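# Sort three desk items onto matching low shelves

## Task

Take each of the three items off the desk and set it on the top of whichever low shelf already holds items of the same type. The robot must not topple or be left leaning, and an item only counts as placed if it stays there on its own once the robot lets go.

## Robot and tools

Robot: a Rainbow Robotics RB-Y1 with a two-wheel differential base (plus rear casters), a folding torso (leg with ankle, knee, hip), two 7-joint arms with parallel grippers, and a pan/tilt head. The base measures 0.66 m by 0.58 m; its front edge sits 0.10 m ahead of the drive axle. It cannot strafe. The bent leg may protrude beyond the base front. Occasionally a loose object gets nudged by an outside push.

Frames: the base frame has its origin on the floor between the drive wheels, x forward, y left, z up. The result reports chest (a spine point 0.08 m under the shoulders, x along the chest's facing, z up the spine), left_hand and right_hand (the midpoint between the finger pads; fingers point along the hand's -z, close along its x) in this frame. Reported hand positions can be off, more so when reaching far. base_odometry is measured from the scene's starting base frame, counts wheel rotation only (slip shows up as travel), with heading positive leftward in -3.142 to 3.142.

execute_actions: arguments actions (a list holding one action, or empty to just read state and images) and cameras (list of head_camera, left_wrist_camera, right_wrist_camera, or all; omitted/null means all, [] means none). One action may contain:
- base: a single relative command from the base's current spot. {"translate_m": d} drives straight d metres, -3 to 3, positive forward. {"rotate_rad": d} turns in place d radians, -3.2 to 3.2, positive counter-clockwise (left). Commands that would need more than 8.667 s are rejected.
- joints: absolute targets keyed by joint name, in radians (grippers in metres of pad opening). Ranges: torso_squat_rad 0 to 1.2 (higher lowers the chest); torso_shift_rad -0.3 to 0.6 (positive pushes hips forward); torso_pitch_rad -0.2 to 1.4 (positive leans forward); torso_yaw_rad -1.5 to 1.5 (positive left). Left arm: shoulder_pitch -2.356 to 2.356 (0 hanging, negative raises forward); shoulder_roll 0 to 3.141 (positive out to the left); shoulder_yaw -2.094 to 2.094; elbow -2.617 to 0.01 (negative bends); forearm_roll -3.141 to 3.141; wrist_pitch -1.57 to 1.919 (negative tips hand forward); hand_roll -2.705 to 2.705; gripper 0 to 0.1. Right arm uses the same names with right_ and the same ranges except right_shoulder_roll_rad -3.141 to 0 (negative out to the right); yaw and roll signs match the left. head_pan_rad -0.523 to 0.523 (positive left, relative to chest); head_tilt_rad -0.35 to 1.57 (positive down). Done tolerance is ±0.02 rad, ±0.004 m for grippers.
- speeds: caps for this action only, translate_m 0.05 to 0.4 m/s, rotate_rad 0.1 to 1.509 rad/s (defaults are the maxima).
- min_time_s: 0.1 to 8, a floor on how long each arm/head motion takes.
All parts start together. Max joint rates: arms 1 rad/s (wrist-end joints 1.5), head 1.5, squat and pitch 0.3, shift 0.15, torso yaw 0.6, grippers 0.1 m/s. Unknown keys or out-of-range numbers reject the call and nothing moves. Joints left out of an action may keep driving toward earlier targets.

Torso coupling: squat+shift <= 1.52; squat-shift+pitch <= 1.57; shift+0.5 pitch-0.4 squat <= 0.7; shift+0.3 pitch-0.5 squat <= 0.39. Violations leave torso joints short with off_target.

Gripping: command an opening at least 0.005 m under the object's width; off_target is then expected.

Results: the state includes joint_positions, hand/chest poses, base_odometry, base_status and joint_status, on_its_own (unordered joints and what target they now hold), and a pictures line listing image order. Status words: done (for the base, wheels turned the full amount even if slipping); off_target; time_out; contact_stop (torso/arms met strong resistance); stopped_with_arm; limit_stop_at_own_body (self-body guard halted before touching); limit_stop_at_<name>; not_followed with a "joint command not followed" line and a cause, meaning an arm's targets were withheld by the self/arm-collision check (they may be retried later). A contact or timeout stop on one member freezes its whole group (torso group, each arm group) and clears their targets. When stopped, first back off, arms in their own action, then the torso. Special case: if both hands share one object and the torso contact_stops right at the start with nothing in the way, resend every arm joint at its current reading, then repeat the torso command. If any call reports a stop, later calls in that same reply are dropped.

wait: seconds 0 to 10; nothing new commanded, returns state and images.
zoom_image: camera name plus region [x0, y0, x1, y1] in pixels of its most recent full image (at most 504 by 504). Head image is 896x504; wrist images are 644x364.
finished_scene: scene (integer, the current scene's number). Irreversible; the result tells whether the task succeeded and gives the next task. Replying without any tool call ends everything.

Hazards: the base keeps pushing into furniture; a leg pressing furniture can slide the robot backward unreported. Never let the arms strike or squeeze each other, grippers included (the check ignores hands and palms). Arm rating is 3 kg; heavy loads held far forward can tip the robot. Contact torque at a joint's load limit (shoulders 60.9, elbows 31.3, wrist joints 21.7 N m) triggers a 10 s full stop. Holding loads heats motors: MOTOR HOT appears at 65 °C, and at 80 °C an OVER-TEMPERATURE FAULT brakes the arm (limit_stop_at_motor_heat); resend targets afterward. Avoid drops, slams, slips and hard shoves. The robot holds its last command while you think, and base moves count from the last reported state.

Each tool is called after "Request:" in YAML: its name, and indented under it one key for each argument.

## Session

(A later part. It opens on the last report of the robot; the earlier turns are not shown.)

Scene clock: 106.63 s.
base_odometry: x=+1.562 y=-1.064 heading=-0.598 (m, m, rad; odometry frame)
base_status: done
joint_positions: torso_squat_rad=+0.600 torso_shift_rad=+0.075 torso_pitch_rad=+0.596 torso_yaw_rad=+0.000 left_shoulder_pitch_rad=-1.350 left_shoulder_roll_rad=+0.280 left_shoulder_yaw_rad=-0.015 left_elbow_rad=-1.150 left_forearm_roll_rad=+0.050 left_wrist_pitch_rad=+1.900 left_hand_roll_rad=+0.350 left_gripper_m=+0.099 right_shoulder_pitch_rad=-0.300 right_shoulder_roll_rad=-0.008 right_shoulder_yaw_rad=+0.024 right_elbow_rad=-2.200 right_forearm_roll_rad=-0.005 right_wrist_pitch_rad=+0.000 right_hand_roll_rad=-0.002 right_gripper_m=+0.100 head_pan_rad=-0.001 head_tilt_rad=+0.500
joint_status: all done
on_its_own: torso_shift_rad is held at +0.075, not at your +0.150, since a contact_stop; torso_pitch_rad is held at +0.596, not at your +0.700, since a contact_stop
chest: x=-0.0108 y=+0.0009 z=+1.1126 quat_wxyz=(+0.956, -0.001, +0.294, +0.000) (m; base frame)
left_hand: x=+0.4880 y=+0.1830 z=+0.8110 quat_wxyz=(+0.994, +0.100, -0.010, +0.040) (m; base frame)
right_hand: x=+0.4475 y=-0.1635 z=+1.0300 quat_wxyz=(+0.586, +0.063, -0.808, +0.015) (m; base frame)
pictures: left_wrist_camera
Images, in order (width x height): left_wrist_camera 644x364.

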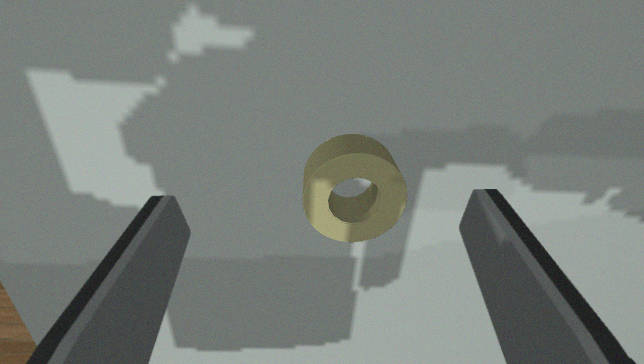

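Request:
execute_actions:
  actions:
    - {"joints":{"torso_squat_rad":0.74,"left_shoulder_roll_rad":0.3}}
  cameras: ["left_wrist_camera"]

Scene clock: 109.60 s.
base_odometry: x=+1.562 y=-1.064 heading=-0.598 (m, m, rad; odometry frame)
base_status: not commanded
joint_positions: torso_squat_rad=+0.740 torso_shift_rad=+0.075 torso_pitch_rad=+0.595 torso_yaw_rad=+0.000 left_shoulder_pitch_rad=-1.352 left_shoulder_roll_rad=+0.300 left_shoulder_yaw_rad=-0.015 left_elbow_rad=-1.151 left_forearm_roll_rad=+0.050 left_wrist_pitch_rad=+1.901 left_hand_roll_rad=+0.350 left_gripper_m=+0.099 right_shoulder_pitch_rad=-0.300 right_shoulder_roll_rad=-0.008 right_shoulder_yaw_rad=+0.024 right_elbow_rad=-2.200 right_forearm_roll_rad=-0.005 right_wrist_pitch_rad=+0.000 right_hand_roll_rad=-0.002 right_gripper_m=+0.100 head_pan_rad=-0.001 head_tilt_rad=+0.500
joint_status: all done
on_its_own: torso_shift_rad is held at +0.075, not at your +0.150, since a contact_stop; torso_pitch_rad is held at +0.596, not at your +0.700, since a contact_stop
chest: x=-0.0158 y=+0.0008 z=+1.0521 quat_wxyz=(+0.956, -0.001, +0.293, +0.000) (m; base frame)
left_hand: x=+0.4867 y=+0.1936 z=+0.7546 quat_wxyz=(+0.993, +0.106, -0.014, +0.046) (m; base frame)
right_hand: x=+0.4426 y=-0.1636 z=+0.9699 quat_wxyz=(+0.586, +0.064, -0.808, +0.015) (m; base frame)
pictures: left_wrist_camera
Images, in order (width x height): left_wrist_camera 644x364.

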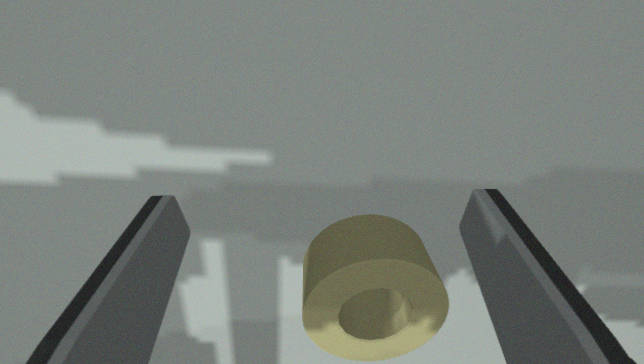

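Request:
execute_actions:
  actions:
    - {"joints":{"left_gripper_m":0.02}}
  cameras: []

Scene clock: 112.27 s.
base_odometry: x=+1.562 y=-1.064 heading=-0.598 (m, m, rad; odometry frame)
base_status: not commanded
joint_positions: torso_squat_rad=+0.740 torso_shift_rad=+0.075 torso_pitch_rad=+0.596 torso_yaw_rad=+0.000 left_shoulder_pitch_rad=-1.350 left_shoulder_roll_rad=+0.300 left_shoulder_yaw_rad=-0.015 left_elbow_rad=-1.150 left_forearm_roll_rad=+0.050 left_wrist_pitch_rad=+1.900 left_hand_roll_rad=+0.350 left_gripper_m=+0.020 right_shoulder_pitch_rad=-0.300 right_shoulder_roll_rad=-0.008 right_shoulder_yaw_rad=+0.024 right_elbow_rad=-2.200 right_forearm_roll_rad=-0.005 right_wrist_pitch_rad=+0.000 right_hand_roll_rad=-0.002 right_gripper_m=+0.100 head_pan_rad=-0.001 head_tilt_rad=+0.500
joint_status: all done
on_its_own: torso_shift_rad is held at +0.075, not at your +0.150, since a contact_stop; torso_pitch_rad is held at +0.596, not at your +0.700, since a contact_stop
chest: x=-0.0155 y=+0.0008 z=+1.0521 quat_wxyz=(+0.956, -0.001, +0.294, +0.000) (m; base frame)
left_hand: x=+0.4864 y=+0.1939 z=+0.7536 quat_wxyz=(+0.993, +0.106, -0.013, +0.046) (m; base frame)
right_hand: x=+0.4428 y=-0.1636 z=+0.9696 quat_wxyz=(+0.586, +0.064, -0.808, +0.015) (m; base frame)
pictures: none
No camera images: the call's "cameras" was empty. Leave "cameras" out to get every camera's image.

Request:
execute_actions:
  actions:
    - {"joints":{"left_gripper_m":0.1}}
  cameras: ["left_wrist_camera","head_camera"]

Scene clock: 114.53 s.
base_odometry: x=+1.562 y=-1.064 heading=-0.598 (m, m, rad; odometry frame)
base_status: not commanded
joint_positions: torso_squat_rad=+0.740 torso_shift_rad=+0.075 torso_pitch_rad=+0.595 torso_yaw_rad=+0.000 left_shoulder_pitch_rad=-1.352 left_shoulder_roll_rad=+0.301 left_shoulder_yaw_rad=-0.015 left_elbow_rad=-1.151 left_forearm_roll_rad=+0.050 left_wrist_pitch_rad=+1.900 left_hand_roll_rad=+0.350 left_gripper_m=+0.099 right_shoulder_pitch_rad=-0.300 right_shoulder_roll_rad=-0.008 right_shoulder_yaw_rad=+0.024 right_elbow_rad=-2.200 right_forearm_roll_rad=-0.005 right_wrist_pitch_rad=+0.000 right_hand_roll_rad=-0.002 right_gripper_m=+0.100 head_pan_rad=-0.001 head_tilt_rad=+0.500
joint_status: all done
on_its_own: torso_shift_rad is held at +0.075, not at your +0.150, since a contact_stop; torso_pitch_rad is held at +0.596, not at your +0.700, since a contact_stop
chest: x=-0.0156 y=+0.0008 z=+1.0521 quat_wxyz=(+0.956, -0.001, +0.293, +0.000) (m; base frame)
left_hand: x=+0.4871 y=+0.1936 z=+0.7547 quat_wxyz=(+0.993, +0.106, -0.015, +0.046) (m; base frame)
right_hand: x=+0.4427 y=-0.1636 z=+0.9698 quat_wxyz=(+0.586, +0.064, -0.808, +0.015) (m; base frame)
pictures: head_camera, left_wrist_camera
Images, in order (width x height): head_camera 896x504, left_wrist_camera 644x364.

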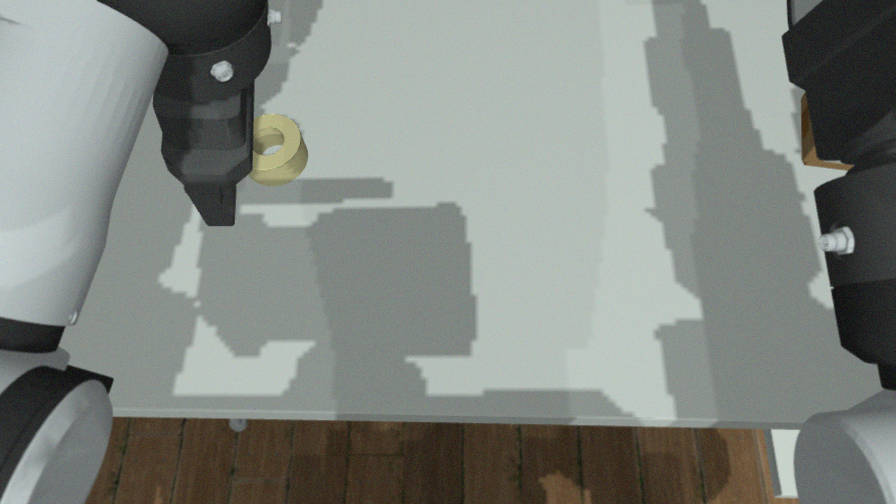

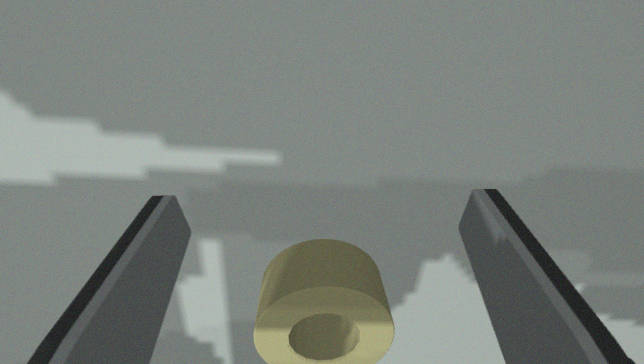

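Request:
execute_actions:
  actions:
    - {"joints":{"left_shoulder_roll_rad":0.22}}
  cameras: []

Request:
execute_actions:
  actions:
    - {"joints":{"left_gripper_m":0.02}}
  cameras: []

Scene clock: 117.53 s.
base_odometry: x=+1.562 y=-1.064 heading=-0.598 (m, m, rad; odometry frame)
base_status: not commanded
joint_positions: torso_squat_rad=+0.740 torso_shift_rad=+0.074 torso_pitch_rad=+0.592 torso_yaw_rad=+0.000 left_shoulder_pitch_rad=-1.358 left_shoulder_roll_rad=+0.225 left_shoulder_yaw_rad=-0.015 left_elbow_rad=-1.155 left_forearm_roll_rad=+0.048 left_wrist_pitch_rad=+1.902 left_hand_roll_rad=+0.350 left_gripper_m=+0.099 right_shoulder_pitch_rad=-0.300 right_shoulder_roll_rad=-0.008 right_shoulder_yaw_rad=+0.024 right_elbow_rad=-2.200 right_forearm_roll_rad=-0.005 right_wrist_pitch_rad=+0.000 right_hand_roll_rad=-0.002 right_gripper_m=+0.100 head_pan_rad=-0.001 head_tilt_rad=+0.500
joint_status: all done
on_its_own: torso_shift_rad is held at +0.075, not at your +0.150, since a contact_stop; torso_pitch_rad is held at +0.596, not at your +0.700, since a contact_stop
chest: x=-0.0170 y=+0.0006 z=+1.0526 quat_wxyz=(+0.956, -0.001, +0.292, +0.000) (m; base frame)
left_hand: x=+0.4773 y=+0.1514 z=+0.7514 quat_wxyz=(+0.997, +0.080, -0.009, +0.021) (m; base frame)
right_hand: x=+0.4416 y=-0.1636 z=+0.9715 quat_wxyz=(+0.584, +0.064, -0.809, +0.015) (m; base frame)
pictures: none
No camera images: the call's "cameras" was empty. Leave "cameras" out to get every camera's image.

Scene clock: 118.80 s.
base_odometry: x=+1.562 y=-1.064 heading=-0.598 (m, m, rad; odometry frame)
base_status: not commanded
joint_positions: torso_squat_rad=+0.740 torso_shift_rad=+0.074 torso_pitch_rad=+0.592 torso_yaw_rad=+0.000 left_shoulder_pitch_rad=-1.357 left_shoulder_roll_rad=+0.221 left_shoulder_yaw_rad=-0.015 left_elbow_rad=-1.154 left_forearm_roll_rad=+0.050 left_wrist_pitch_rad=+1.902 left_hand_roll_rad=+0.350 left_gripper_m=+0.048 right_shoulder_pitch_rad=-0.300 right_shoulder_roll_rad=-0.008 right_shoulder_yaw_rad=+0.024 right_elbow_rad=-2.200 right_forearm_roll_rad=-0.005 right_wrist_pitch_rad=+0.000 right_hand_roll_rad=-0.002 right_gripper_m=+0.100 head_pan_rad=-0.001 head_tilt_rad=+0.500
joint_status: left_gripper_m off_target (ended at +0.048, target +0.020)
on_its_own: torso_shift_rad is held at +0.075, not at your +0.150, since a contact_stop; torso_pitch_rad is held at +0.596, not at your +0.700, since a contact_stop
chest: x=-0.0172 y=+0.0006 z=+1.0526 quat_wxyz=(+0.956, -0.001, +0.292, +0.000) (m; base frame)
left_hand: x=+0.4762 y=+0.1494 z=+0.7508 quat_wxyz=(+0.997, +0.078, -0.007, +0.020) (m; base frame)
right_hand: x=+0.4415 y=-0.1637 z=+0.9717 quat_wxyz=(+0.584, +0.064, -0.809, +0.015) (m; base frame)
pictures: none
No camera images: the call's "cameras" was empty. Leave "cameras" out to get every camera's image.

Request:
execute_actions:
  actions:
    - {"joints":{"torso_squat_rad":0.3,"right_shoulder_pitch_rad":-1.35,"right_shoulder_roll_rad":-0.6,"right_elbow_rad":-1.15,"right_wrist_pitch_rad":1.9,"right_hand_roll_rad":-0.35}}
  cameras: ["right_wrist_camera"]

Scene clock: 123.83 s.
base_odometry: x=+1.562 y=-1.064 heading=-0.598 (m, m, rad; odometry frame)
base_status: not commanded
joint_positions: torso_squat_rad=+0.300 torso_shift_rad=+0.075 torso_pitch_rad=+0.596 torso_yaw_rad=+0.000 left_shoulder_pitch_rad=-1.350 left_shoulder_roll_rad=+0.220 left_shoulder_yaw_rad=-0.015 left_elbow_rad=-1.150 left_forearm_roll_rad=+0.050 left_wrist_pitch_rad=+1.900 left_hand_roll_rad=+0.350 left_gripper_m=+0.048 right_shoulder_pitch_rad=-1.350 right_shoulder_roll_rad=-0.600 right_shoulder_yaw_rad=+0.024 right_elbow_rad=-1.150 right_forearm_roll_rad=-0.005 right_wrist_pitch_rad=+1.900 right_hand_roll_rad=-0.350 right_gripper_m=+0.100 head_pan_rad=-0.001 head_tilt_rad=+0.500
joint_status: all done
on_its_own: torso_shift_rad is held at +0.075, not at your +0.150, since a contact_stop; torso_pitch_rad is held at +0.596, not at your +0.700, since a contact_stop
chest: x=-0.0039 y=+0.0009 z=+1.2034 quat_wxyz=(+0.956, -0.001, +0.294, +0.000) (m; base frame)
left_hand: x=+0.4854 y=+0.1504 z=+0.8952 quat_wxyz=(+0.997, +0.079, -0.001, +0.020) (m; base frame)
right_hand: x=+0.5218 y=-0.3614 z=+0.9680 quat_wxyz=(+0.960, -0.232, -0.062, -0.147) (m; base frame)
pictures: right_wrist_camera
Images, in order (width x height): right_wrist_camera 644x364.

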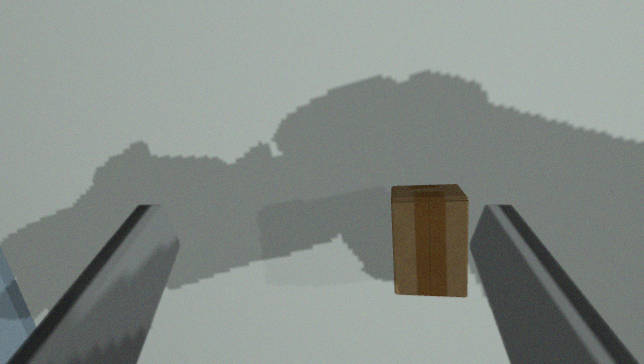

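Request:
execute_actions:
  actions:
    - {"base":{"translate_m":-0.1},"joints":{"torso_squat_rad":0.55}}
  cameras: ["right_wrist_camera"]

Scene clock: 127.50 s.
base_odometry: x=+1.479 y=-1.008 heading=-0.599 (m, m, rad; odometry frame)
base_status: done
joint_positions: torso_squat_rad=+0.550 torso_shift_rad=+0.075 torso_pitch_rad=+0.596 torso_yaw_rad=+0.000 left_shoulder_pitch_rad=-1.350 left_shoulder_roll_rad=+0.220 left_shoulder_yaw_rad=-0.015 left_elbow_rad=-1.150 left_forearm_roll_rad=+0.050 left_wrist_pitch_rad=+1.900 left_hand_roll_rad=+0.350 left_gripper_m=+0.048 right_shoulder_pitch_rad=-1.350 right_shoulder_roll_rad=-0.600 right_shoulder_yaw_rad=+0.024 right_elbow_rad=-1.150 right_forearm_roll_rad=-0.005 right_wrist_pitch_rad=+1.900 right_hand_roll_rad=-0.350 right_gripper_m=+0.100 head_pan_rad=-0.001 head_tilt_rad=+0.500
joint_status: all done
on_its_own: torso_shift_rad is held at +0.075, not at your +0.150, since a contact_stop; torso_pitch_rad is held at +0.596, not at your +0.700, since a contact_stop
chest: x=-0.0094 y=+0.0009 z=+1.1316 quat_wxyz=(+0.956, -0.001, +0.294, +0.000) (m; base frame)
left_hand: x=+0.4799 y=+0.1504 z=+0.8233 quat_wxyz=(+0.997, +0.079, -0.001, +0.020) (m; base frame)
right_hand: x=+0.5164 y=-0.3614 z=+0.8962 quat_wxyz=(+0.960, -0.232, -0.062, -0.147) (m; base frame)
pictures: right_wrist_camera
Images, in order (width x height): right_wrist_camera 644x364.

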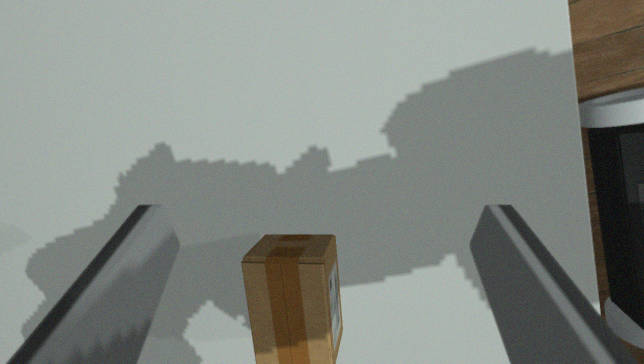

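Request:
execute_actions:
  actions:
    - {"base":{"translate_m":0.02},"joints":{"torso_squat_rad":0.76,"right_shoulder_roll_rad":-0.54,"left_shoulder_pitch_rad":-1.7}}
  cameras: ["right_wrist_camera"]

Scene clock: 131.70 s.
base_odometry: x=+1.496 y=-1.019 heading=-0.599 (m, m, rad; odometry frame)
base_status: done
joint_positions: torso_squat_rad=+0.760 torso_shift_rad=+0.075 torso_pitch_rad=+0.596 torso_yaw_rad=+0.000 left_shoulder_pitch_rad=-1.700 left_shoulder_roll_rad=+0.220 left_shoulder_yaw_rad=-0.015 left_elbow_rad=-1.150 left_forearm_roll_rad=+0.050 left_wrist_pitch_rad=+1.900 left_hand_roll_rad=+0.350 left_gripper_m=+0.048 right_shoulder_pitch_rad=-1.350 right_shoulder_roll_rad=-0.540 right_shoulder_yaw_rad=+0.024 right_elbow_rad=-1.150 right_forearm_roll_rad=-0.005 right_wrist_pitch_rad=+1.900 right_hand_roll_rad=-0.350 right_gripper_m=+0.100 head_pan_rad=-0.001 head_tilt_rad=+0.500
joint_status: all done
on_its_own: torso_shift_rad is held at +0.075, not at your +0.150, since a contact_stop; torso_pitch_rad is held at +0.596, not at your +0.700, since a contact_stop
chest: x=-0.0161 y=+0.0008 z=+1.0425 quat_wxyz=(+0.956, -0.001, +0.294, +0.000) (m; base frame)
left_hand: x=+0.5590 y=+0.0822 z=+0.9032 quat_wxyz=(+0.985, +0.041, -0.167, -0.016) (m; base frame)
right_hand: x=+0.5083 y=-0.3302 z=+0.7921 quat_wxyz=(+0.967, -0.212, -0.054, -0.128) (m; base frame)
pictures: right_wrist_camera
Images, in order (width x height): right_wrist_camera 644x364.

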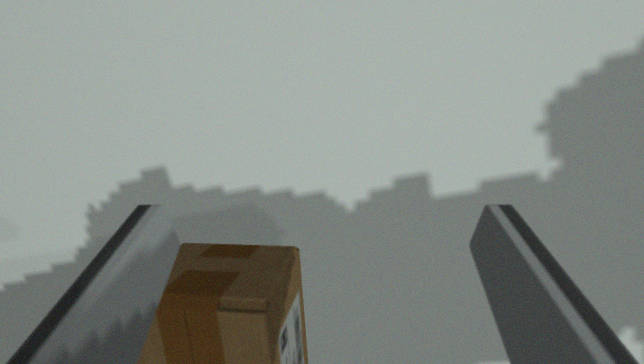

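Request:
execute_actions:
  actions:
    - {"joints":{"right_gripper_m":0.01}}
  cameras: []

Scene clock: 135.33 s.
base_odometry: x=+1.496 y=-1.019 heading=-0.599 (m, m, rad; odometry frame)
base_status: not commanded
joint_positions: torso_squat_rad=+0.760 torso_shift_rad=+0.075 torso_pitch_rad=+0.596 torso_yaw_rad=+0.000 left_shoulder_pitch_rad=-1.700 left_shoulder_roll_rad=+0.220 left_shoulder_yaw_rad=-0.015 left_elbow_rad=-1.150 left_forearm_roll_rad=+0.050 left_wrist_pitch_rad=+1.900 left_hand_roll_rad=+0.350 left_gripper_m=+0.048 right_shoulder_pitch_rad=-1.350 right_shoulder_roll_rad=-0.540 right_shoulder_yaw_rad=+0.024 right_elbow_rad=-1.150 right_forearm_roll_rad=-0.005 right_wrist_pitch_rad=+1.900 right_hand_roll_rad=-0.350 right_gripper_m=+0.010 head_pan_rad=-0.001 head_tilt_rad=+0.500
joint_status: all done
on_its_own: torso_shift_rad is held at +0.075, not at your +0.150, since a contact_stop; torso_pitch_rad is held at +0.596, not at your +0.700, since a contact_stop
chest: x=-0.0161 y=+0.0008 z=+1.0425 quat_wxyz=(+0.956, -0.001, +0.294, +0.000) (m; base frame)
left_hand: x=+0.5590 y=+0.0822 z=+0.9032 quat_wxyz=(+0.985, +0.041, -0.167, -0.016) (m; base frame)
right_hand: x=+0.5083 y=-0.3302 z=+0.7921 quat_wxyz=(+0.967, -0.212, -0.054, -0.128) (m; base frame)
pictures: none
No camera images: the call's "cameras" was empty. Leave "cameras" out to get every camera's image.

Missed; move inward and lower.

Request:
execute_actions:
  actions:
    - {"joints":{"right_gripper_m":0.1}}
  cameras: ["head_camera","right_wrist_camera"]

Scene clock: 140.67 s.
base_odometry: x=+1.496 y=-1.019 heading=-0.599 (m, m, rad; odometry frame)
base_status: not commanded
joint_positions: torso_squat_rad=+0.760 torso_shift_rad=+0.075 torso_pitch_rad=+0.596 torso_yaw_rad=+0.000 left_shoulder_pitch_rad=-1.700 left_shoulder_roll_rad=+0.220 left_shoulder_yaw_rad=-0.015 left_elbow_rad=-1.150 left_forearm_roll_rad=+0.050 left_wrist_pitch_rad=+1.900 left_hand_roll_rad=+0.350 left_gripper_m=+0.048 right_shoulder_pitch_rad=-1.350 right_shoulder_roll_rad=-0.540 right_shoulder_yaw_rad=+0.024 right_elbow_rad=-1.150 right_forearm_roll_rad=-0.005 right_wrist_pitch_rad=+1.900 right_hand_roll_rad=-0.350 right_gripper_m=+0.100 head_pan_rad=-0.001 head_tilt_rad=+0.500
joint_status: all done
on_its_own: torso_shift_rad is held at +0.075, not at your +0.150, since a contact_stop; torso_pitch_rad is held at +0.596, not at your +0.700, since a contact_stop
chest: x=-0.0161 y=+0.0008 z=+1.0425 quat_wxyz=(+0.956, -0.001, +0.294, +0.000) (m; base frame)
left_hand: x=+0.5590 y=+0.0822 z=+0.9032 quat_wxyz=(+0.985, +0.041, -0.167, -0.016) (m; base frame)
right_hand: x=+0.5083 y=-0.3302 z=+0.7921 quat_wxyz=(+0.967, -0.212, -0.054, -0.128) (m; base frame)
pictures: head_camera, right_wrist_camera
Images, in order (width x height): head_camera 896x504, right_wrist_camera 644x364.

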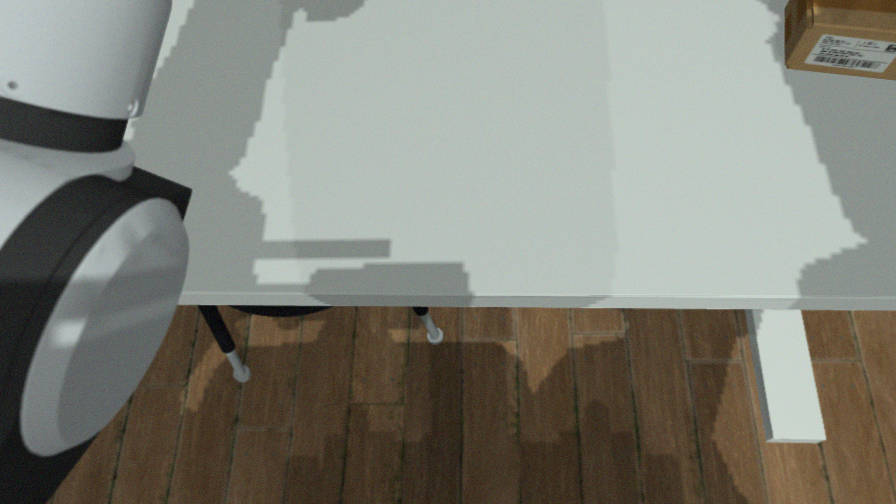

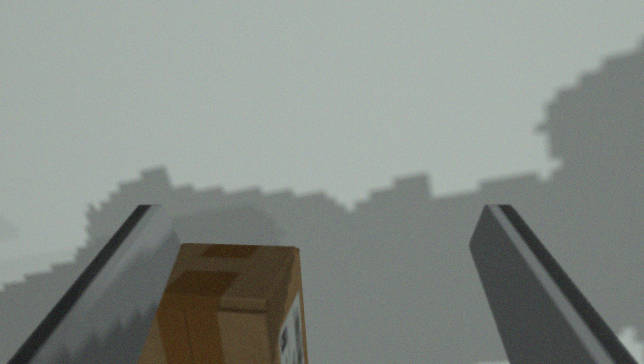

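Request:
execute_actions:
  actions:
    - {"base":{"translate_m":0.025},"joints":{"torso_squat_rad":0.8,"right_shoulder_roll_rad":-0.45}}
  cameras: []

Request:
execute_actions:
  actions:
    - {"joints":{"right_gripper_m":0.01}}
  cameras: []

Scene clock: 143.47 s.
base_odometry: x=+1.516 y=-1.033 heading=-0.600 (m, m, rad; odometry frame)
base_status: done
joint_positions: torso_squat_rad=+0.800 torso_shift_rad=+0.074 torso_pitch_rad=+0.593 torso_yaw_rad=-0.001 left_shoulder_pitch_rad=-1.700 left_shoulder_roll_rad=+0.220 left_shoulder_yaw_rad=-0.015 left_elbow_rad=-1.150 left_forearm_roll_rad=+0.050 left_wrist_pitch_rad=+1.900 left_hand_roll_rad=+0.350 left_gripper_m=+0.048 right_shoulder_pitch_rad=-1.356 right_shoulder_roll_rad=-0.453 right_shoulder_yaw_rad=+0.024 right_elbow_rad=-1.153 right_forearm_roll_rad=-0.004 right_wrist_pitch_rad=+1.902 right_hand_roll_rad=-0.350 right_gripper_m=+0.100 head_pan_rad=-0.001 head_tilt_rad=+0.500
joint_status: all done
on_its_own: torso_shift_rad is held at +0.075, not at your +0.150, since a contact_stop; torso_pitch_rad is held at +0.596, not at your +0.700, since a contact_stop
chest: x=-0.0189 y=+0.0012 z=+1.0233 quat_wxyz=(+0.956, -0.001, +0.292, +0.000) (m; base frame)
left_hand: x=+0.5566 y=+0.0824 z=+0.8856 quat_wxyz=(+0.985, +0.041, -0.168, -0.016) (m; base frame)
right_hand: x=+0.5036 y=-0.2827 z=+0.7588 quat_wxyz=(+0.977, -0.183, -0.047, -0.099) (m; base frame)
pictures: none
No camera images: the call's "cameras" was empty. Leave "cameras" out to get every camera's image.

Scene clock: 144.87 s.
base_odometry: x=+1.516 y=-1.033 heading=-0.600 (m, m, rad; odometry frame)
base_status: not commanded
joint_positions: torso_squat_rad=+0.800 torso_shift_rad=+0.075 torso_pitch_rad=+0.595 torso_yaw_rad=-0.001 left_shoulder_pitch_rad=-1.700 left_shoulder_roll_rad=+0.220 left_shoulder_yaw_rad=-0.015 left_elbow_rad=-1.150 left_forearm_roll_rad=+0.050 left_wrist_pitch_rad=+1.900 left_hand_roll_rad=+0.350 left_gripper_m=+0.048 right_shoulder_pitch_rad=-1.353 right_shoulder_roll_rad=-0.451 right_shoulder_yaw_rad=+0.024 right_elbow_rad=-1.151 right_forearm_roll_rad=-0.005 right_wrist_pitch_rad=+1.900 right_hand_roll_rad=-0.350 right_gripper_m=+0.010 head_pan_rad=-0.001 head_tilt_rad=+0.500
joint_status: all done
on_its_own: torso_shift_rad is held at +0.075, not at your +0.150, since a contact_stop; torso_pitch_rad is held at +0.596, not at your +0.700, since a contact_stop
chest: x=-0.0181 y=+0.0010 z=+1.0230 quat_wxyz=(+0.956, -0.001, +0.293, +0.000) (m; base frame)
left_hand: x=+0.5571 y=+0.0823 z=+0.8843 quat_wxyz=(+0.985, +0.041, -0.167, -0.016) (m; base frame)
right_hand: x=+0.5027 y=-0.2825 z=+0.7550 quat_wxyz=(+0.977, -0.182, -0.044, -0.099) (m; base frame)
pictures: none
No camera images: the call's "cameras" was empty. Leave "cameras" out to get every camera's image.

Request:
execute_actions:
  actions:
    - {"joints":{"right_gripper_m":0.1,"head_pan_rad":-0.4,"head_tilt_rad":0.3}}
  cameras: ["head_camera","right_wrist_camera"]

Scene clock: 147.87 s.
base_odometry: x=+1.516 y=-1.033 heading=-0.600 (m, m, rad; odometry frame)
base_status: not commanded
joint_positions: torso_squat_rad=+0.800 torso_shift_rad=+0.075 torso_pitch_rad=+0.594 torso_yaw_rad=-0.001 left_shoulder_pitch_rad=-1.700 left_shoulder_roll_rad=+0.220 left_shoulder_yaw_rad=-0.015 left_elbow_rad=-1.150 left_forearm_roll_rad=+0.050 left_wrist_pitch_rad=+1.900 left_hand_roll_rad=+0.350 left_gripper_m=+0.048 right_shoulder_pitch_rad=-1.357 right_shoulder_roll_rad=-0.454 right_shoulder_yaw_rad=+0.024 right_elbow_rad=-1.154 right_forearm_roll_rad=-0.004 right_wrist_pitch_rad=+1.900 right_hand_roll_rad=-0.350 right_gripper_m=+0.099 head_pan_rad=-0.400 head_tilt_rad=+0.300
joint_status: all done
on_its_own: torso_shift_rad is held at +0.075, not at your +0.150, since a contact_stop; torso_pitch_rad is held at +0.596, not at your +0.700, since a contact_stop
chest: x=-0.0185 y=+0.0011 z=+1.0232 quat_wxyz=(+0.956, -0.001, +0.293, +0.000) (m; base frame)
left_hand: x=+0.5568 y=+0.0825 z=+0.8851 quat_wxyz=(+0.985, +0.041, -0.168, -0.016) (m; base frame)
right_hand: x=+0.5049 y=-0.2825 z=+0.7592 quat_wxyz=(+0.977, -0.182, -0.049, -0.099) (m; base frame)
pictures: head_camera, right_wrist_camera
Images, in order (width x height): head_camera 896x504, right_wrist_camera 644x364.

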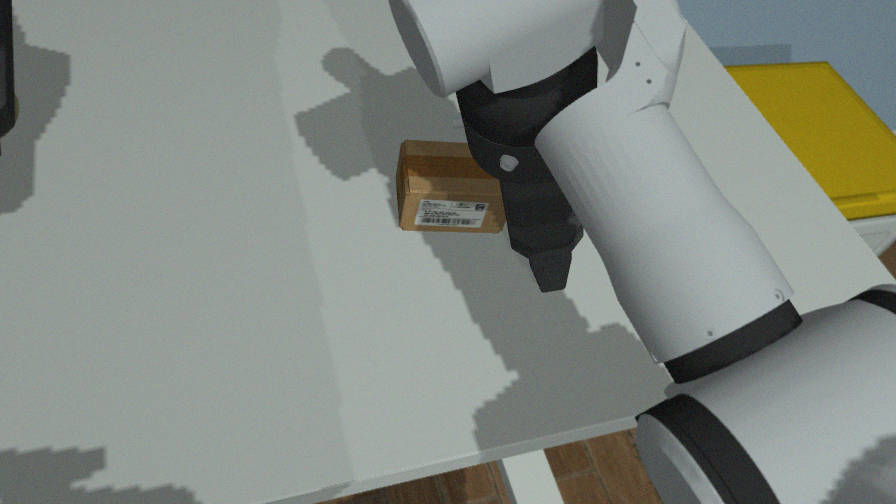

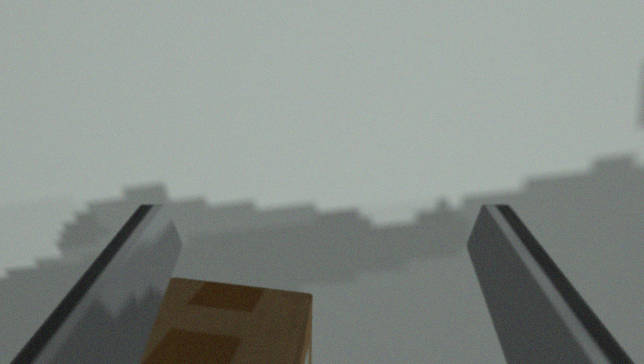

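Request:
execute_actions:
  actions:
    - {"base":{"translate_m":0.03},"joints":{"torso_squat_rad":0.77,"right_shoulder_roll_rad":-0.32}}
  cameras: []

Request:
execute_actions:
  actions:
    - {"joints":{"right_gripper_m":0.01}}
  cameras: []

Scene clock: 151.43 s.
base_odometry: x=+1.541 y=-1.050 heading=-0.601 (m, m, rad; odometry frame)
base_status: done
joint_positions: torso_squat_rad=+0.770 torso_shift_rad=+0.073 torso_pitch_rad=+0.591 torso_yaw_rad=-0.001 left_shoulder_pitch_rad=-1.700 left_shoulder_roll_rad=+0.220 left_shoulder_yaw_rad=-0.015 left_elbow_rad=-1.150 left_forearm_roll_rad=+0.050 left_wrist_pitch_rad=+1.900 left_hand_roll_rad=+0.350 left_gripper_m=+0.048 right_shoulder_pitch_rad=-1.361 right_shoulder_roll_rad=-0.326 right_shoulder_yaw_rad=+0.024 right_elbow_rad=-1.155 right_forearm_roll_rad=-0.003 right_wrist_pitch_rad=+1.903 right_hand_roll_rad=-0.349 right_gripper_m=+0.100 head_pan_rad=-0.400 head_tilt_rad=+0.300
joint_status: all done
on_its_own: torso_shift_rad is held at +0.075, not at your +0.150, since a contact_stop; torso_pitch_rad is held at +0.596, not at your +0.700, since a contact_stop
chest: x=-0.0187 y=+0.0012 z=+1.0384 quat_wxyz=(+0.957, -0.001, +0.291, +0.000) (m; base frame)
left_hand: x=+0.5571 y=+0.0822 z=+0.9019 quat_wxyz=(+0.985, +0.040, -0.169, -0.016) (m; base frame)
right_hand: x=+0.4938 y=-0.2133 z=+0.7549 quat_wxyz=(+0.988, -0.139, -0.033, -0.057) (m; base frame)
pictures: none
No camera images: the call's "cameras" was empty. Leave "cameras" out to get every camera's image.

Scene clock: 152.83 s.
base_odometry: x=+1.541 y=-1.050 heading=-0.601 (m, m, rad; odometry frame)
base_status: not commanded
joint_positions: torso_squat_rad=+0.770 torso_shift_rad=+0.074 torso_pitch_rad=+0.592 torso_yaw_rad=-0.001 left_shoulder_pitch_rad=-1.700 left_shoulder_roll_rad=+0.220 left_shoulder_yaw_rad=-0.015 left_elbow_rad=-1.150 left_forearm_roll_rad=+0.050 left_wrist_pitch_rad=+1.900 left_hand_roll_rad=+0.350 left_gripper_m=+0.048 right_shoulder_pitch_rad=-1.358 right_shoulder_roll_rad=-0.323 right_shoulder_yaw_rad=+0.024 right_elbow_rad=-1.155 right_forearm_roll_rad=-0.004 right_wrist_pitch_rad=+1.901 right_hand_roll_rad=-0.350 right_gripper_m=+0.011 head_pan_rad=-0.400 head_tilt_rad=+0.300
joint_status: all done
on_its_own: torso_shift_rad is held at +0.075, not at your +0.150, since a contact_stop; torso_pitch_rad is held at +0.596, not at your +0.700, since a contact_stop
chest: x=-0.0183 y=+0.0012 z=+1.0382 quat_wxyz=(+0.956, -0.001, +0.292, +0.000) (m; base frame)
left_hand: x=+0.5574 y=+0.0824 z=+0.9012 quat_wxyz=(+0.985, +0.041, -0.169, -0.016) (m; base frame)
right_hand: x=+0.4930 y=-0.2117 z=+0.7524 quat_wxyz=(+0.988, -0.138, -0.031, -0.056) (m; base frame)
pictures: none
No camera images: the call's "cameras" was empty. Leave "cameras" out to get every camera's image.

Request:
execute_actions:
  actions:
    - {"joints":{"right_gripper_m":0.1}}
  cameras: ["head_camera","right_wrist_camera"]

Scene clock: 155.33 s.
base_odometry: x=+1.541 y=-1.050 heading=-0.601 (m, m, rad; odometry frame)
base_status: not commanded
joint_positions: torso_squat_rad=+0.770 torso_shift_rad=+0.074 torso_pitch_rad=+0.592 torso_yaw_rad=-0.001 left_shoulder_pitch_rad=-1.700 left_shoulder_roll_rad=+0.220 left_shoulder_yaw_rad=-0.015 left_elbow_rad=-1.150 left_forearm_roll_rad=+0.050 left_wrist_pitch_rad=+1.900 left_hand_roll_rad=+0.350 left_gripper_m=+0.048 right_shoulder_pitch_rad=-1.363 right_shoulder_roll_rad=-0.325 right_shoulder_yaw_rad=+0.024 right_elbow_rad=-1.157 right_forearm_roll_rad=-0.004 right_wrist_pitch_rad=+1.900 right_hand_roll_rad=-0.350 right_gripper_m=+0.098 head_pan_rad=-0.400 head_tilt_rad=+0.300
joint_status: all done
on_its_own: torso_shift_rad is held at +0.075, not at your +0.150, since a contact_stop; torso_pitch_rad is held at +0.596, not at your +0.700, since a contact_stop
chest: x=-0.0182 y=+0.0013 z=+1.0383 quat_wxyz=(+0.957, -0.001, +0.292, +0.000) (m; base frame)
left_hand: x=+0.5575 y=+0.0825 z=+0.9013 quat_wxyz=(+0.985, +0.041, -0.169, -0.016) (m; base frame)
right_hand: x=+0.4958 y=-0.2117 z=+0.7556 quat_wxyz=(+0.988, -0.138, -0.036, -0.056) (m; base frame)
pictures: head_camera, right_wrist_camera
Images, in order (width x height): head_camera 896x504, right_wrist_camera 644x364.

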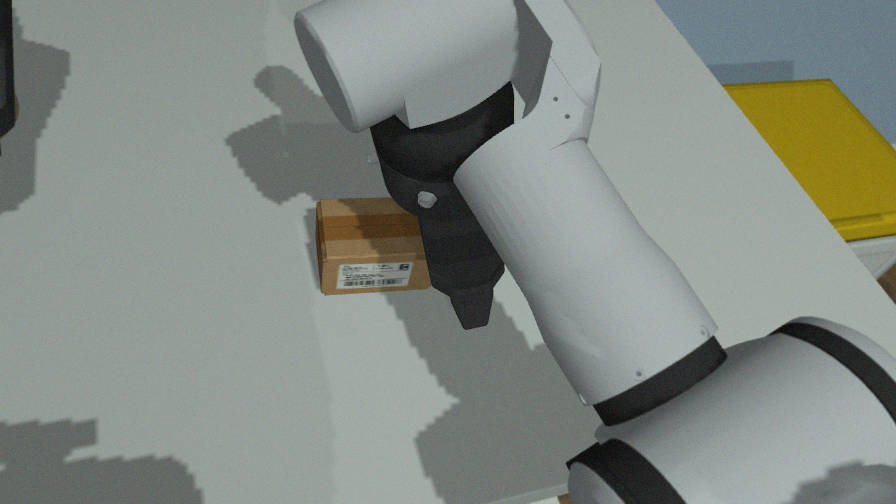

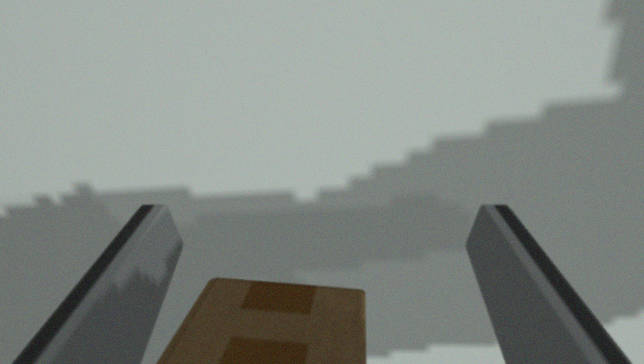

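Request:
execute_actions:
  actions:
    - {"joints":{"torso_squat_rad":0.58}}
  cameras: []

Request:
execute_actions:
  actions:
    - {"joints":{"right_shoulder_roll_rad":-0.21}}
  cameras: ["right_wrist_camera"]

Scene clock: 158.73 s.
base_odometry: x=+1.541 y=-1.050 heading=-0.601 (m, m, rad; odometry frame)
base_status: not commanded
joint_positions: torso_squat_rad=+0.580 torso_shift_rad=+0.075 torso_pitch_rad=+0.596 torso_yaw_rad=+0.000 left_shoulder_pitch_rad=-1.700 left_shoulder_roll_rad=+0.220 left_shoulder_yaw_rad=-0.015 left_elbow_rad=-1.150 left_forearm_roll_rad=+0.050 left_wrist_pitch_rad=+1.900 left_hand_roll_rad=+0.350 left_gripper_m=+0.048 right_shoulder_pitch_rad=-1.351 right_shoulder_roll_rad=-0.320 right_shoulder_yaw_rad=+0.024 right_elbow_rad=-1.150 right_forearm_roll_rad=-0.005 right_wrist_pitch_rad=+1.900 right_hand_roll_rad=-0.350 right_gripper_m=+0.100 head_pan_rad=-0.400 head_tilt_rad=+0.300
joint_status: all done
on_its_own: torso_shift_rad is held at +0.075, not at your +0.150, since a contact_stop; torso_pitch_rad is held at +0.596, not at your +0.700, since a contact_stop
chest: x=-0.0102 y=+0.0009 z=+1.1204 quat_wxyz=(+0.956, -0.001, +0.294, +0.000) (m; base frame)
left_hand: x=+0.5649 y=+0.0823 z=+0.9811 quat_wxyz=(+0.985, +0.041, -0.167, -0.016) (m; base frame)
right_hand: x=+0.4966 y=-0.2121 z=+0.8275 quat_wxyz=(+0.989, -0.138, -0.024, -0.056) (m; base frame)
pictures: none
No camera images: the call's "cameras" was empty. Leave "cameras" out to get every camera's image.

Scene clock: 159.43 s.
base_odometry: x=+1.541 y=-1.050 heading=-0.601 (m, m, rad; odometry frame)
base_status: not commanded
joint_positions: torso_squat_rad=+0.580 torso_shift_rad=+0.075 torso_pitch_rad=+0.596 torso_yaw_rad=+0.000 left_shoulder_pitch_rad=-1.700 left_shoulder_roll_rad=+0.220 left_shoulder_yaw_rad=-0.015 left_elbow_rad=-1.150 left_forearm_roll_rad=+0.050 left_wrist_pitch_rad=+1.900 left_hand_roll_rad=+0.350 left_gripper_m=+0.048 right_shoulder_pitch_rad=-1.351 right_shoulder_roll_rad=-0.210 right_shoulder_yaw_rad=+0.024 right_elbow_rad=-1.150 right_forearm_roll_rad=-0.005 right_wrist_pitch_rad=+1.900 right_hand_roll_rad=-0.350 right_gripper_m=+0.100 head_pan_rad=-0.400 head_tilt_rad=+0.300
joint_status: all done
on_its_own: torso_shift_rad is held at +0.075, not at your +0.150, since a contact_stop; torso_pitch_rad is held at +0.596, not at your +0.700, since a contact_stop
chest: x=-0.0102 y=+0.0009 z=+1.1204 quat_wxyz=(+0.956, -0.001, +0.294, +0.000) (m; base frame)
left_hand: x=+0.5648 y=+0.0823 z=+0.9811 quat_wxyz=(+0.985, +0.041, -0.167, -0.016) (m; base frame)
right_hand: x=+0.4804 y=-0.1520 z=+0.8135 quat_wxyz=(+0.995, -0.100, -0.008, -0.019) (m; base frame)
pictures: right_wrist_camera
Images, in order (width x height): right_wrist_camera 644x364.

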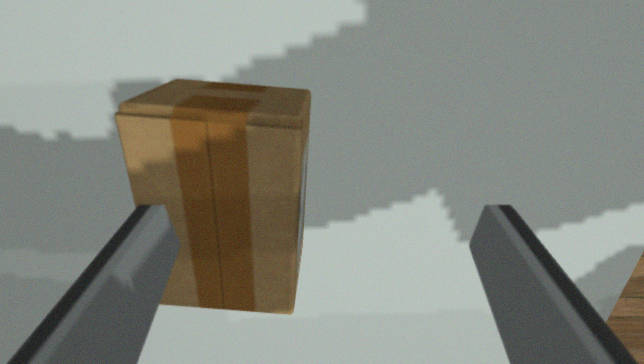

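Box under the left finger; move forward 0.04 then lower.

Request:
execute_actions:
  actions:
    - {"base":{"translate_m":0.04}}
  cameras: []

Request:
execute_actions:
  actions:
    - {"joints":{"torso_squat_rad":0.72}}
  cameras: []

Request:
execute_actions:
  actions:
    - {"joints":{"right_gripper_m":0.01}}
  cameras: []

Scene clock: 162.73 s.
base_odometry: x=+1.574 y=-1.073 heading=-0.602 (m, m, rad; odometry frame)
base_status: done
joint_positions: torso_squat_rad=+0.580 torso_shift_rad=+0.075 torso_pitch_rad=+0.596 torso_yaw_rad=+0.000 left_shoulder_pitch_rad=-1.700 left_shoulder_roll_rad=+0.220 left_shoulder_yaw_rad=-0.015 left_elbow_rad=-1.150 left_forearm_roll_rad=+0.050 left_wrist_pitch_rad=+1.900 left_hand_roll_rad=+0.350 left_gripper_m=+0.048 right_shoulder_pitch_rad=-1.350 right_shoulder_roll_rad=-0.210 right_shoulder_yaw_rad=+0.024 right_elbow_rad=-1.150 right_forearm_roll_rad=-0.005 right_wrist_pitch_rad=+1.900 right_hand_roll_rad=-0.350 right_gripper_m=+0.100 head_pan_rad=-0.400 head_tilt_rad=+0.300
joint_status: not commanded
on_its_own: torso_shift_rad is held at +0.075, not at your +0.150, since a contact_stop; torso_pitch_rad is held at +0.596, not at your +0.700, since a contact_stop
chest: x=-0.0102 y=+0.0009 z=+1.1204 quat_wxyz=(+0.956, -0.001, +0.294, +0.000) (m; base frame)
left_hand: x=+0.5649 y=+0.0823 z=+0.9811 quat_wxyz=(+0.985, +0.041, -0.167, -0.016) (m; base frame)
right_hand: x=+0.4803 y=-0.1520 z=+0.8133 quat_wxyz=(+0.995, -0.100, -0.008, -0.019) (m; base frame)
pictures: none
No camera images: the call's "cameras" was empty. Leave "cameras" out to get every camera's image.

Scene clock: 164.00 s.
base_odometry: x=+1.574 y=-1.073 heading=-0.602 (m, m, rad; odometry frame)
base_status: not commanded
joint_positions: torso_squat_rad=+0.720 torso_shift_rad=+0.075 torso_pitch_rad=+0.596 torso_yaw_rad=+0.000 left_shoulder_pitch_rad=-1.700 left_shoulder_roll_rad=+0.220 left_shoulder_yaw_rad=-0.015 left_elbow_rad=-1.150 left_forearm_roll_rad=+0.050 left_wrist_pitch_rad=+1.900 left_hand_roll_rad=+0.350 left_gripper_m=+0.048 right_shoulder_pitch_rad=-1.352 right_shoulder_roll_rad=-0.210 right_shoulder_yaw_rad=+0.024 right_elbow_rad=-1.151 right_forearm_roll_rad=-0.005 right_wrist_pitch_rad=+1.900 right_hand_roll_rad=-0.350 right_gripper_m=+0.100 head_pan_rad=-0.400 head_tilt_rad=+0.300
joint_status: all done
on_its_own: torso_shift_rad is held at +0.075, not at your +0.150, since a contact_stop; torso_pitch_rad is held at +0.596, not at your +0.700, since a contact_stop
chest: x=-0.0149 y=+0.0009 z=+1.0614 quat_wxyz=(+0.956, -0.001, +0.293, +0.000) (m; base frame)
left_hand: x=+0.5602 y=+0.0822 z=+0.9224 quat_wxyz=(+0.985, +0.041, -0.167, -0.016) (m; base frame)
right_hand: x=+0.4762 y=-0.1520 z=+0.7553 quat_wxyz=(+0.995, -0.100, -0.009, -0.019) (m; base frame)
pictures: none
No camera images: the call's "cameras" was empty. Leave "cameras" out to get every camera's image.

Scene clock: 165.40 s.
base_odometry: x=+1.574 y=-1.073 heading=-0.602 (m, m, rad; odometry frame)
base_status: not commanded
joint_positions: torso_squat_rad=+0.720 torso_shift_rad=+0.075 torso_pitch_rad=+0.596 torso_yaw_rad=+0.000 left_shoulder_pitch_rad=-1.700 left_shoulder_roll_rad=+0.220 left_shoulder_yaw_rad=-0.015 left_elbow_rad=-1.150 left_forearm_roll_rad=+0.050 left_wrist_pitch_rad=+1.900 left_hand_roll_rad=+0.350 left_gripper_m=+0.048 right_shoulder_pitch_rad=-1.351 right_shoulder_roll_rad=-0.210 right_shoulder_yaw_rad=+0.024 right_elbow_rad=-1.151 right_forearm_roll_rad=-0.005 right_wrist_pitch_rad=+1.900 right_hand_roll_rad=-0.350 right_gripper_m=+0.060 head_pan_rad=-0.400 head_tilt_rad=+0.300
joint_status: right_gripper_m off_target (ended at +0.060, target +0.010)
on_its_own: torso_shift_rad is held at +0.075, not at your +0.150, since a contact_stop; torso_pitch_rad is held at +0.596, not at your +0.700, since a contact_stop
chest: x=-0.0149 y=+0.0009 z=+1.0614 quat_wxyz=(+0.956, -0.001, +0.293, +0.000) (m; base frame)
left_hand: x=+0.5602 y=+0.0822 z=+0.9224 quat_wxyz=(+0.985, +0.041, -0.167, -0.016) (m; base frame)
right_hand: x=+0.4762 y=-0.1520 z=+0.7552 quat_wxyz=(+0.995, -0.100, -0.009, -0.019) (m; base frame)
pictures: none
No camera images: the call's "cameras" was empty. Leave "cameras" out to get every camera's image.

Request:
execute_actions:
  actions:
    - {"base":{"translate_m":-0.5},"joints":{"torso_squat_rad":0.3,"right_shoulder_pitch_rad":-1.6,"head_pan_rad":0,"head_tilt_rad":0.1}}
  cameras: []

Request:
execute_actions:
  actions:
    - {"base":{"rotate_rad":-2.65}}
  cameras: []

Request:
execute_actions:
  actions:
    - {"base":{"translate_m":2.4}}
  cameras: []

Request:
execute_actions:
  actions:
    - {"base":{"rotate_rad":1.1}}
  cameras: ["head_camera"]

Scene clock: 173.63 s.
base_odometry: x=+1.162 y=-0.789 heading=-0.603 (m, m, rad; odometry frame)
base_status: done
joint_positions: torso_squat_rad=+0.300 torso_shift_rad=+0.075 torso_pitch_rad=+0.596 torso_yaw_rad=+0.000 left_shoulder_pitch_rad=-1.700 left_shoulder_roll_rad=+0.220 left_shoulder_yaw_rad=-0.015 left_elbow_rad=-1.150 left_forearm_roll_rad=+0.050 left_wrist_pitch_rad=+1.900 left_hand_roll_rad=+0.350 left_gripper_m=+0.048 right_shoulder_pitch_rad=-1.600 right_shoulder_roll_rad=-0.210 right_shoulder_yaw_rad=+0.024 right_elbow_rad=-1.150 right_forearm_roll_rad=-0.005 right_wrist_pitch_rad=+1.900 right_hand_roll_rad=-0.350 right_gripper_m=+0.060 head_pan_rad=+0.000 head_tilt_rad=+0.100
joint_status: all done
on_its_own: torso_shift_rad is held at +0.075, not at your +0.150, since a contact_stop; torso_pitch_rad is held at +0.596, not at your +0.700, since a contact_stop
chest: x=-0.0040 y=+0.0009 z=+1.2034 quat_wxyz=(+0.956, -0.001, +0.294, +0.000) (m; base frame)
left_hand: x=+0.5711 y=+0.0823 z=+1.0641 quat_wxyz=(+0.985, +0.041, -0.167, -0.016) (m; base frame)
right_hand: x=+0.5543 y=-0.1027 z=+1.0139 quat_wxyz=(+0.989, -0.073, -0.127, +0.004) (m; base frame)
pictures: none
No camera images: the call's "cameras" was empty. Leave "cameras" out to get every camera's image.

Scene clock: 178.57 s.
base_odometry: x=+1.162 y=-0.789 heading=+3.031 (m, m, rad; odometry frame)
base_status: done
joint_positions: torso_squat_rad=+0.300 torso_shift_rad=+0.075 torso_pitch_rad=+0.596 torso_yaw_rad=+0.000 left_shoulder_pitch_rad=-1.700 left_shoulder_roll_rad=+0.220 left_shoulder_yaw_rad=-0.015 left_elbow_rad=-1.150 left_forearm_roll_rad=+0.050 left_wrist_pitch_rad=+1.900 left_hand_roll_rad=+0.350 left_gripper_m=+0.048 right_shoulder_pitch_rad=-1.600 right_shoulder_roll_rad=-0.210 right_shoulder_yaw_rad=+0.024 right_elbow_rad=-1.150 right_forearm_roll_rad=-0.005 right_wrist_pitch_rad=+1.900 right_hand_roll_rad=-0.350 right_gripper_m=+0.060 head_pan_rad=+0.000 head_tilt_rad=+0.100
joint_status: not commanded
on_its_own: torso_shift_rad is held at +0.075, not at your +0.150, since a contact_stop; torso_pitch_rad is held at +0.596, not at your +0.700, since a contact_stop
chest: x=-0.0039 y=+0.0009 z=+1.2034 quat_wxyz=(+0.956, -0.001, +0.294, +0.000) (m; base frame)
left_hand: x=+0.5711 y=+0.0823 z=+1.0640 quat_wxyz=(+0.985, +0.041, -0.167, -0.016) (m; base frame)
right_hand: x=+0.5544 y=-0.1027 z=+1.0138 quat_wxyz=(+0.989, -0.073, -0.127, +0.004) (m; base frame)
pictures: none
No camera images: the call's "cameras" was empty. Leave "cameras" out to get every camera's image.

Scene clock: 185.93 s.
base_odometry: x=-1.223 y=-0.525 heading=+3.031 (m, m, rad; odometry frame)
base_status: done
joint_positions: torso_squat_rad=+0.300 torso_shift_rad=+0.075 torso_pitch_rad=+0.596 torso_yaw_rad=+0.000 left_shoulder_pitch_rad=-1.700 left_shoulder_roll_rad=+0.220 left_shoulder_yaw_rad=-0.015 left_elbow_rad=-1.150 left_forearm_roll_rad=+0.050 left_wrist_pitch_rad=+1.900 left_hand_roll_rad=+0.350 left_gripper_m=+0.048 right_shoulder_pitch_rad=-1.600 right_shoulder_roll_rad=-0.210 right_shoulder_yaw_rad=+0.024 right_elbow_rad=-1.150 right_forearm_roll_rad=-0.005 right_wrist_pitch_rad=+1.900 right_hand_roll_rad=-0.350 right_gripper_m=+0.060 head_pan_rad=+0.000 head_tilt_rad=+0.100
joint_status: not commanded
on_its_own: torso_shift_rad is held at +0.075, not at your +0.150, since a contact_stop; torso_pitch_rad is held at +0.596, not at your +0.700, since a contact_stop
chest: x=-0.0039 y=+0.0009 z=+1.2034 quat_wxyz=(+0.956, -0.001, +0.294, +0.000) (m; base frame)
left_hand: x=+0.5711 y=+0.0823 z=+1.0640 quat_wxyz=(+0.985, +0.041, -0.167, -0.016) (m; base frame)
right_hand: x=+0.5544 y=-0.1027 z=+1.0138 quat_wxyz=(+0.989, -0.073, -0.127, +0.004) (m; base frame)
pictures: none
No camera images: the call's "cameras" was empty. Leave "cameras" out to get every camera's image.

Scene clock: 189.23 s.
base_odometry: x=-1.223 y=-0.525 heading=-2.152 (m, m, rad; odometry frame)
base_status: done
joint_positions: torso_squat_rad=+0.300 torso_shift_rad=+0.075 torso_pitch_rad=+0.596 torso_yaw_rad=+0.000 left_shoulder_pitch_rad=-1.700 left_shoulder_roll_rad=+0.220 left_shoulder_yaw_rad=-0.015 left_elbow_rad=-1.150 left_forearm_roll_rad=+0.050 left_wrist_pitch_rad=+1.900 left_hand_roll_rad=+0.350 left_gripper_m=+0.048 right_shoulder_pitch_rad=-1.600 right_shoulder_roll_rad=-0.210 right_shoulder_yaw_rad=+0.024 right_elbow_rad=-1.150 right_forearm_roll_rad=-0.005 right_wrist_pitch_rad=+1.900 right_hand_roll_rad=-0.350 right_gripper_m=+0.060 head_pan_rad=+0.000 head_tilt_rad=+0.100
joint_status: not commanded
on_its_own: torso_shift_rad is held at +0.075, not at your +0.150, since a contact_stop; torso_pitch_rad is held at +0.596, not at your +0.700, since a contact_stop
chest: x=-0.0039 y=+0.0009 z=+1.2034 quat_wxyz=(+0.956, -0.001, +0.294, +0.000) (m; base frame)
left_hand: x=+0.5711 y=+0.0823 z=+1.0640 quat_wxyz=(+0.985, +0.041, -0.167, -0.016) (m; base frame)
right_hand: x=+0.5544 y=-0.1026 z=+1.0138 quat_wxyz=(+0.989, -0.073, -0.127, +0.004) (m; base frame)
pictures: head_camera
Images, in order (width x height): head_camera 896x504.

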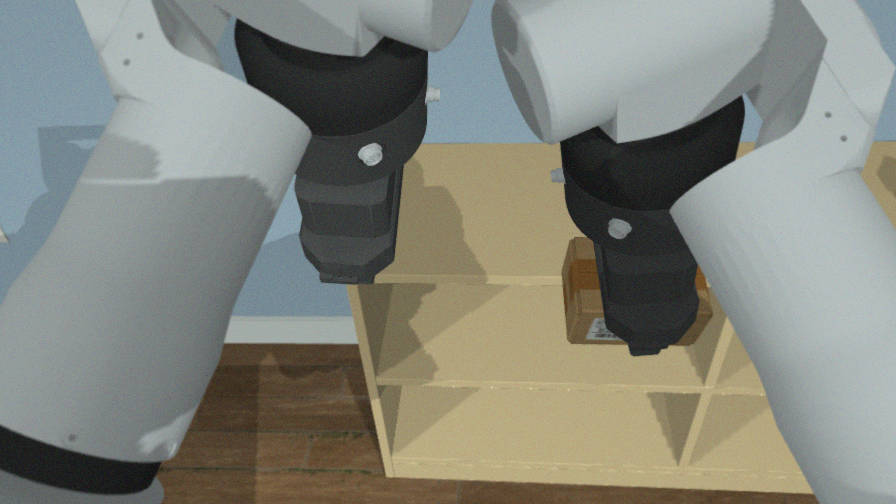

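Request:
execute_actions:
  actions:
    - {"base":{"translate_m":0.2},"joints":{"torso_squat_rad":0.6,"right_shoulder_pitch_rad":-1.35}}
  cameras: ["head_camera"]

Scene clock: 193.43 s.
base_odometry: x=-1.333 y=-0.692 heading=-2.152 (m, m, rad; odometry frame)
base_status: done
joint_positions: torso_squat_rad=+0.600 torso_shift_rad=+0.075 torso_pitch_rad=+0.596 torso_yaw_rad=+0.000 left_shoulder_pitch_rad=-1.700 left_shoulder_roll_rad=+0.220 left_shoulder_yaw_rad=-0.015 left_elbow_rad=-1.150 left_forearm_roll_rad=+0.050 left_wrist_pitch_rad=+1.900 left_hand_roll_rad=+0.350 left_gripper_m=+0.048 right_shoulder_pitch_rad=-1.350 right_shoulder_roll_rad=-0.210 right_shoulder_yaw_rad=+0.024 right_elbow_rad=-1.150 right_forearm_roll_rad=-0.005 right_wrist_pitch_rad=+1.900 right_hand_roll_rad=-0.350 right_gripper_m=+0.060 head_pan_rad=+0.000 head_tilt_rad=+0.100
joint_status: all done
on_its_own: torso_shift_rad is held at +0.075, not at your +0.150, since a contact_stop; torso_pitch_rad is held at +0.596, not at your +0.700, since a contact_stop
chest: x=-0.0107 y=+0.0008 z=+1.1126 quat_wxyz=(+0.956, -0.001, +0.294, +0.000) (m; base frame)
left_hand: x=+0.5643 y=+0.0822 z=+0.9733 quat_wxyz=(+0.985, +0.041, -0.167, -0.016) (m; base frame)
right_hand: x=+0.4796 y=-0.1523 z=+0.8053 quat_wxyz=(+0.995, -0.100, -0.007, -0.019) (m; base frame)
pictures: head_camera
Images, in order (width x height): head_camera 896x504.

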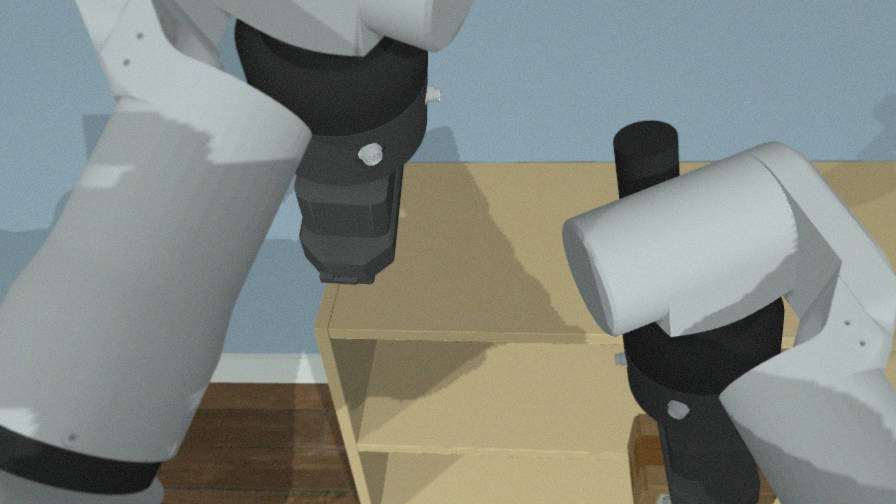

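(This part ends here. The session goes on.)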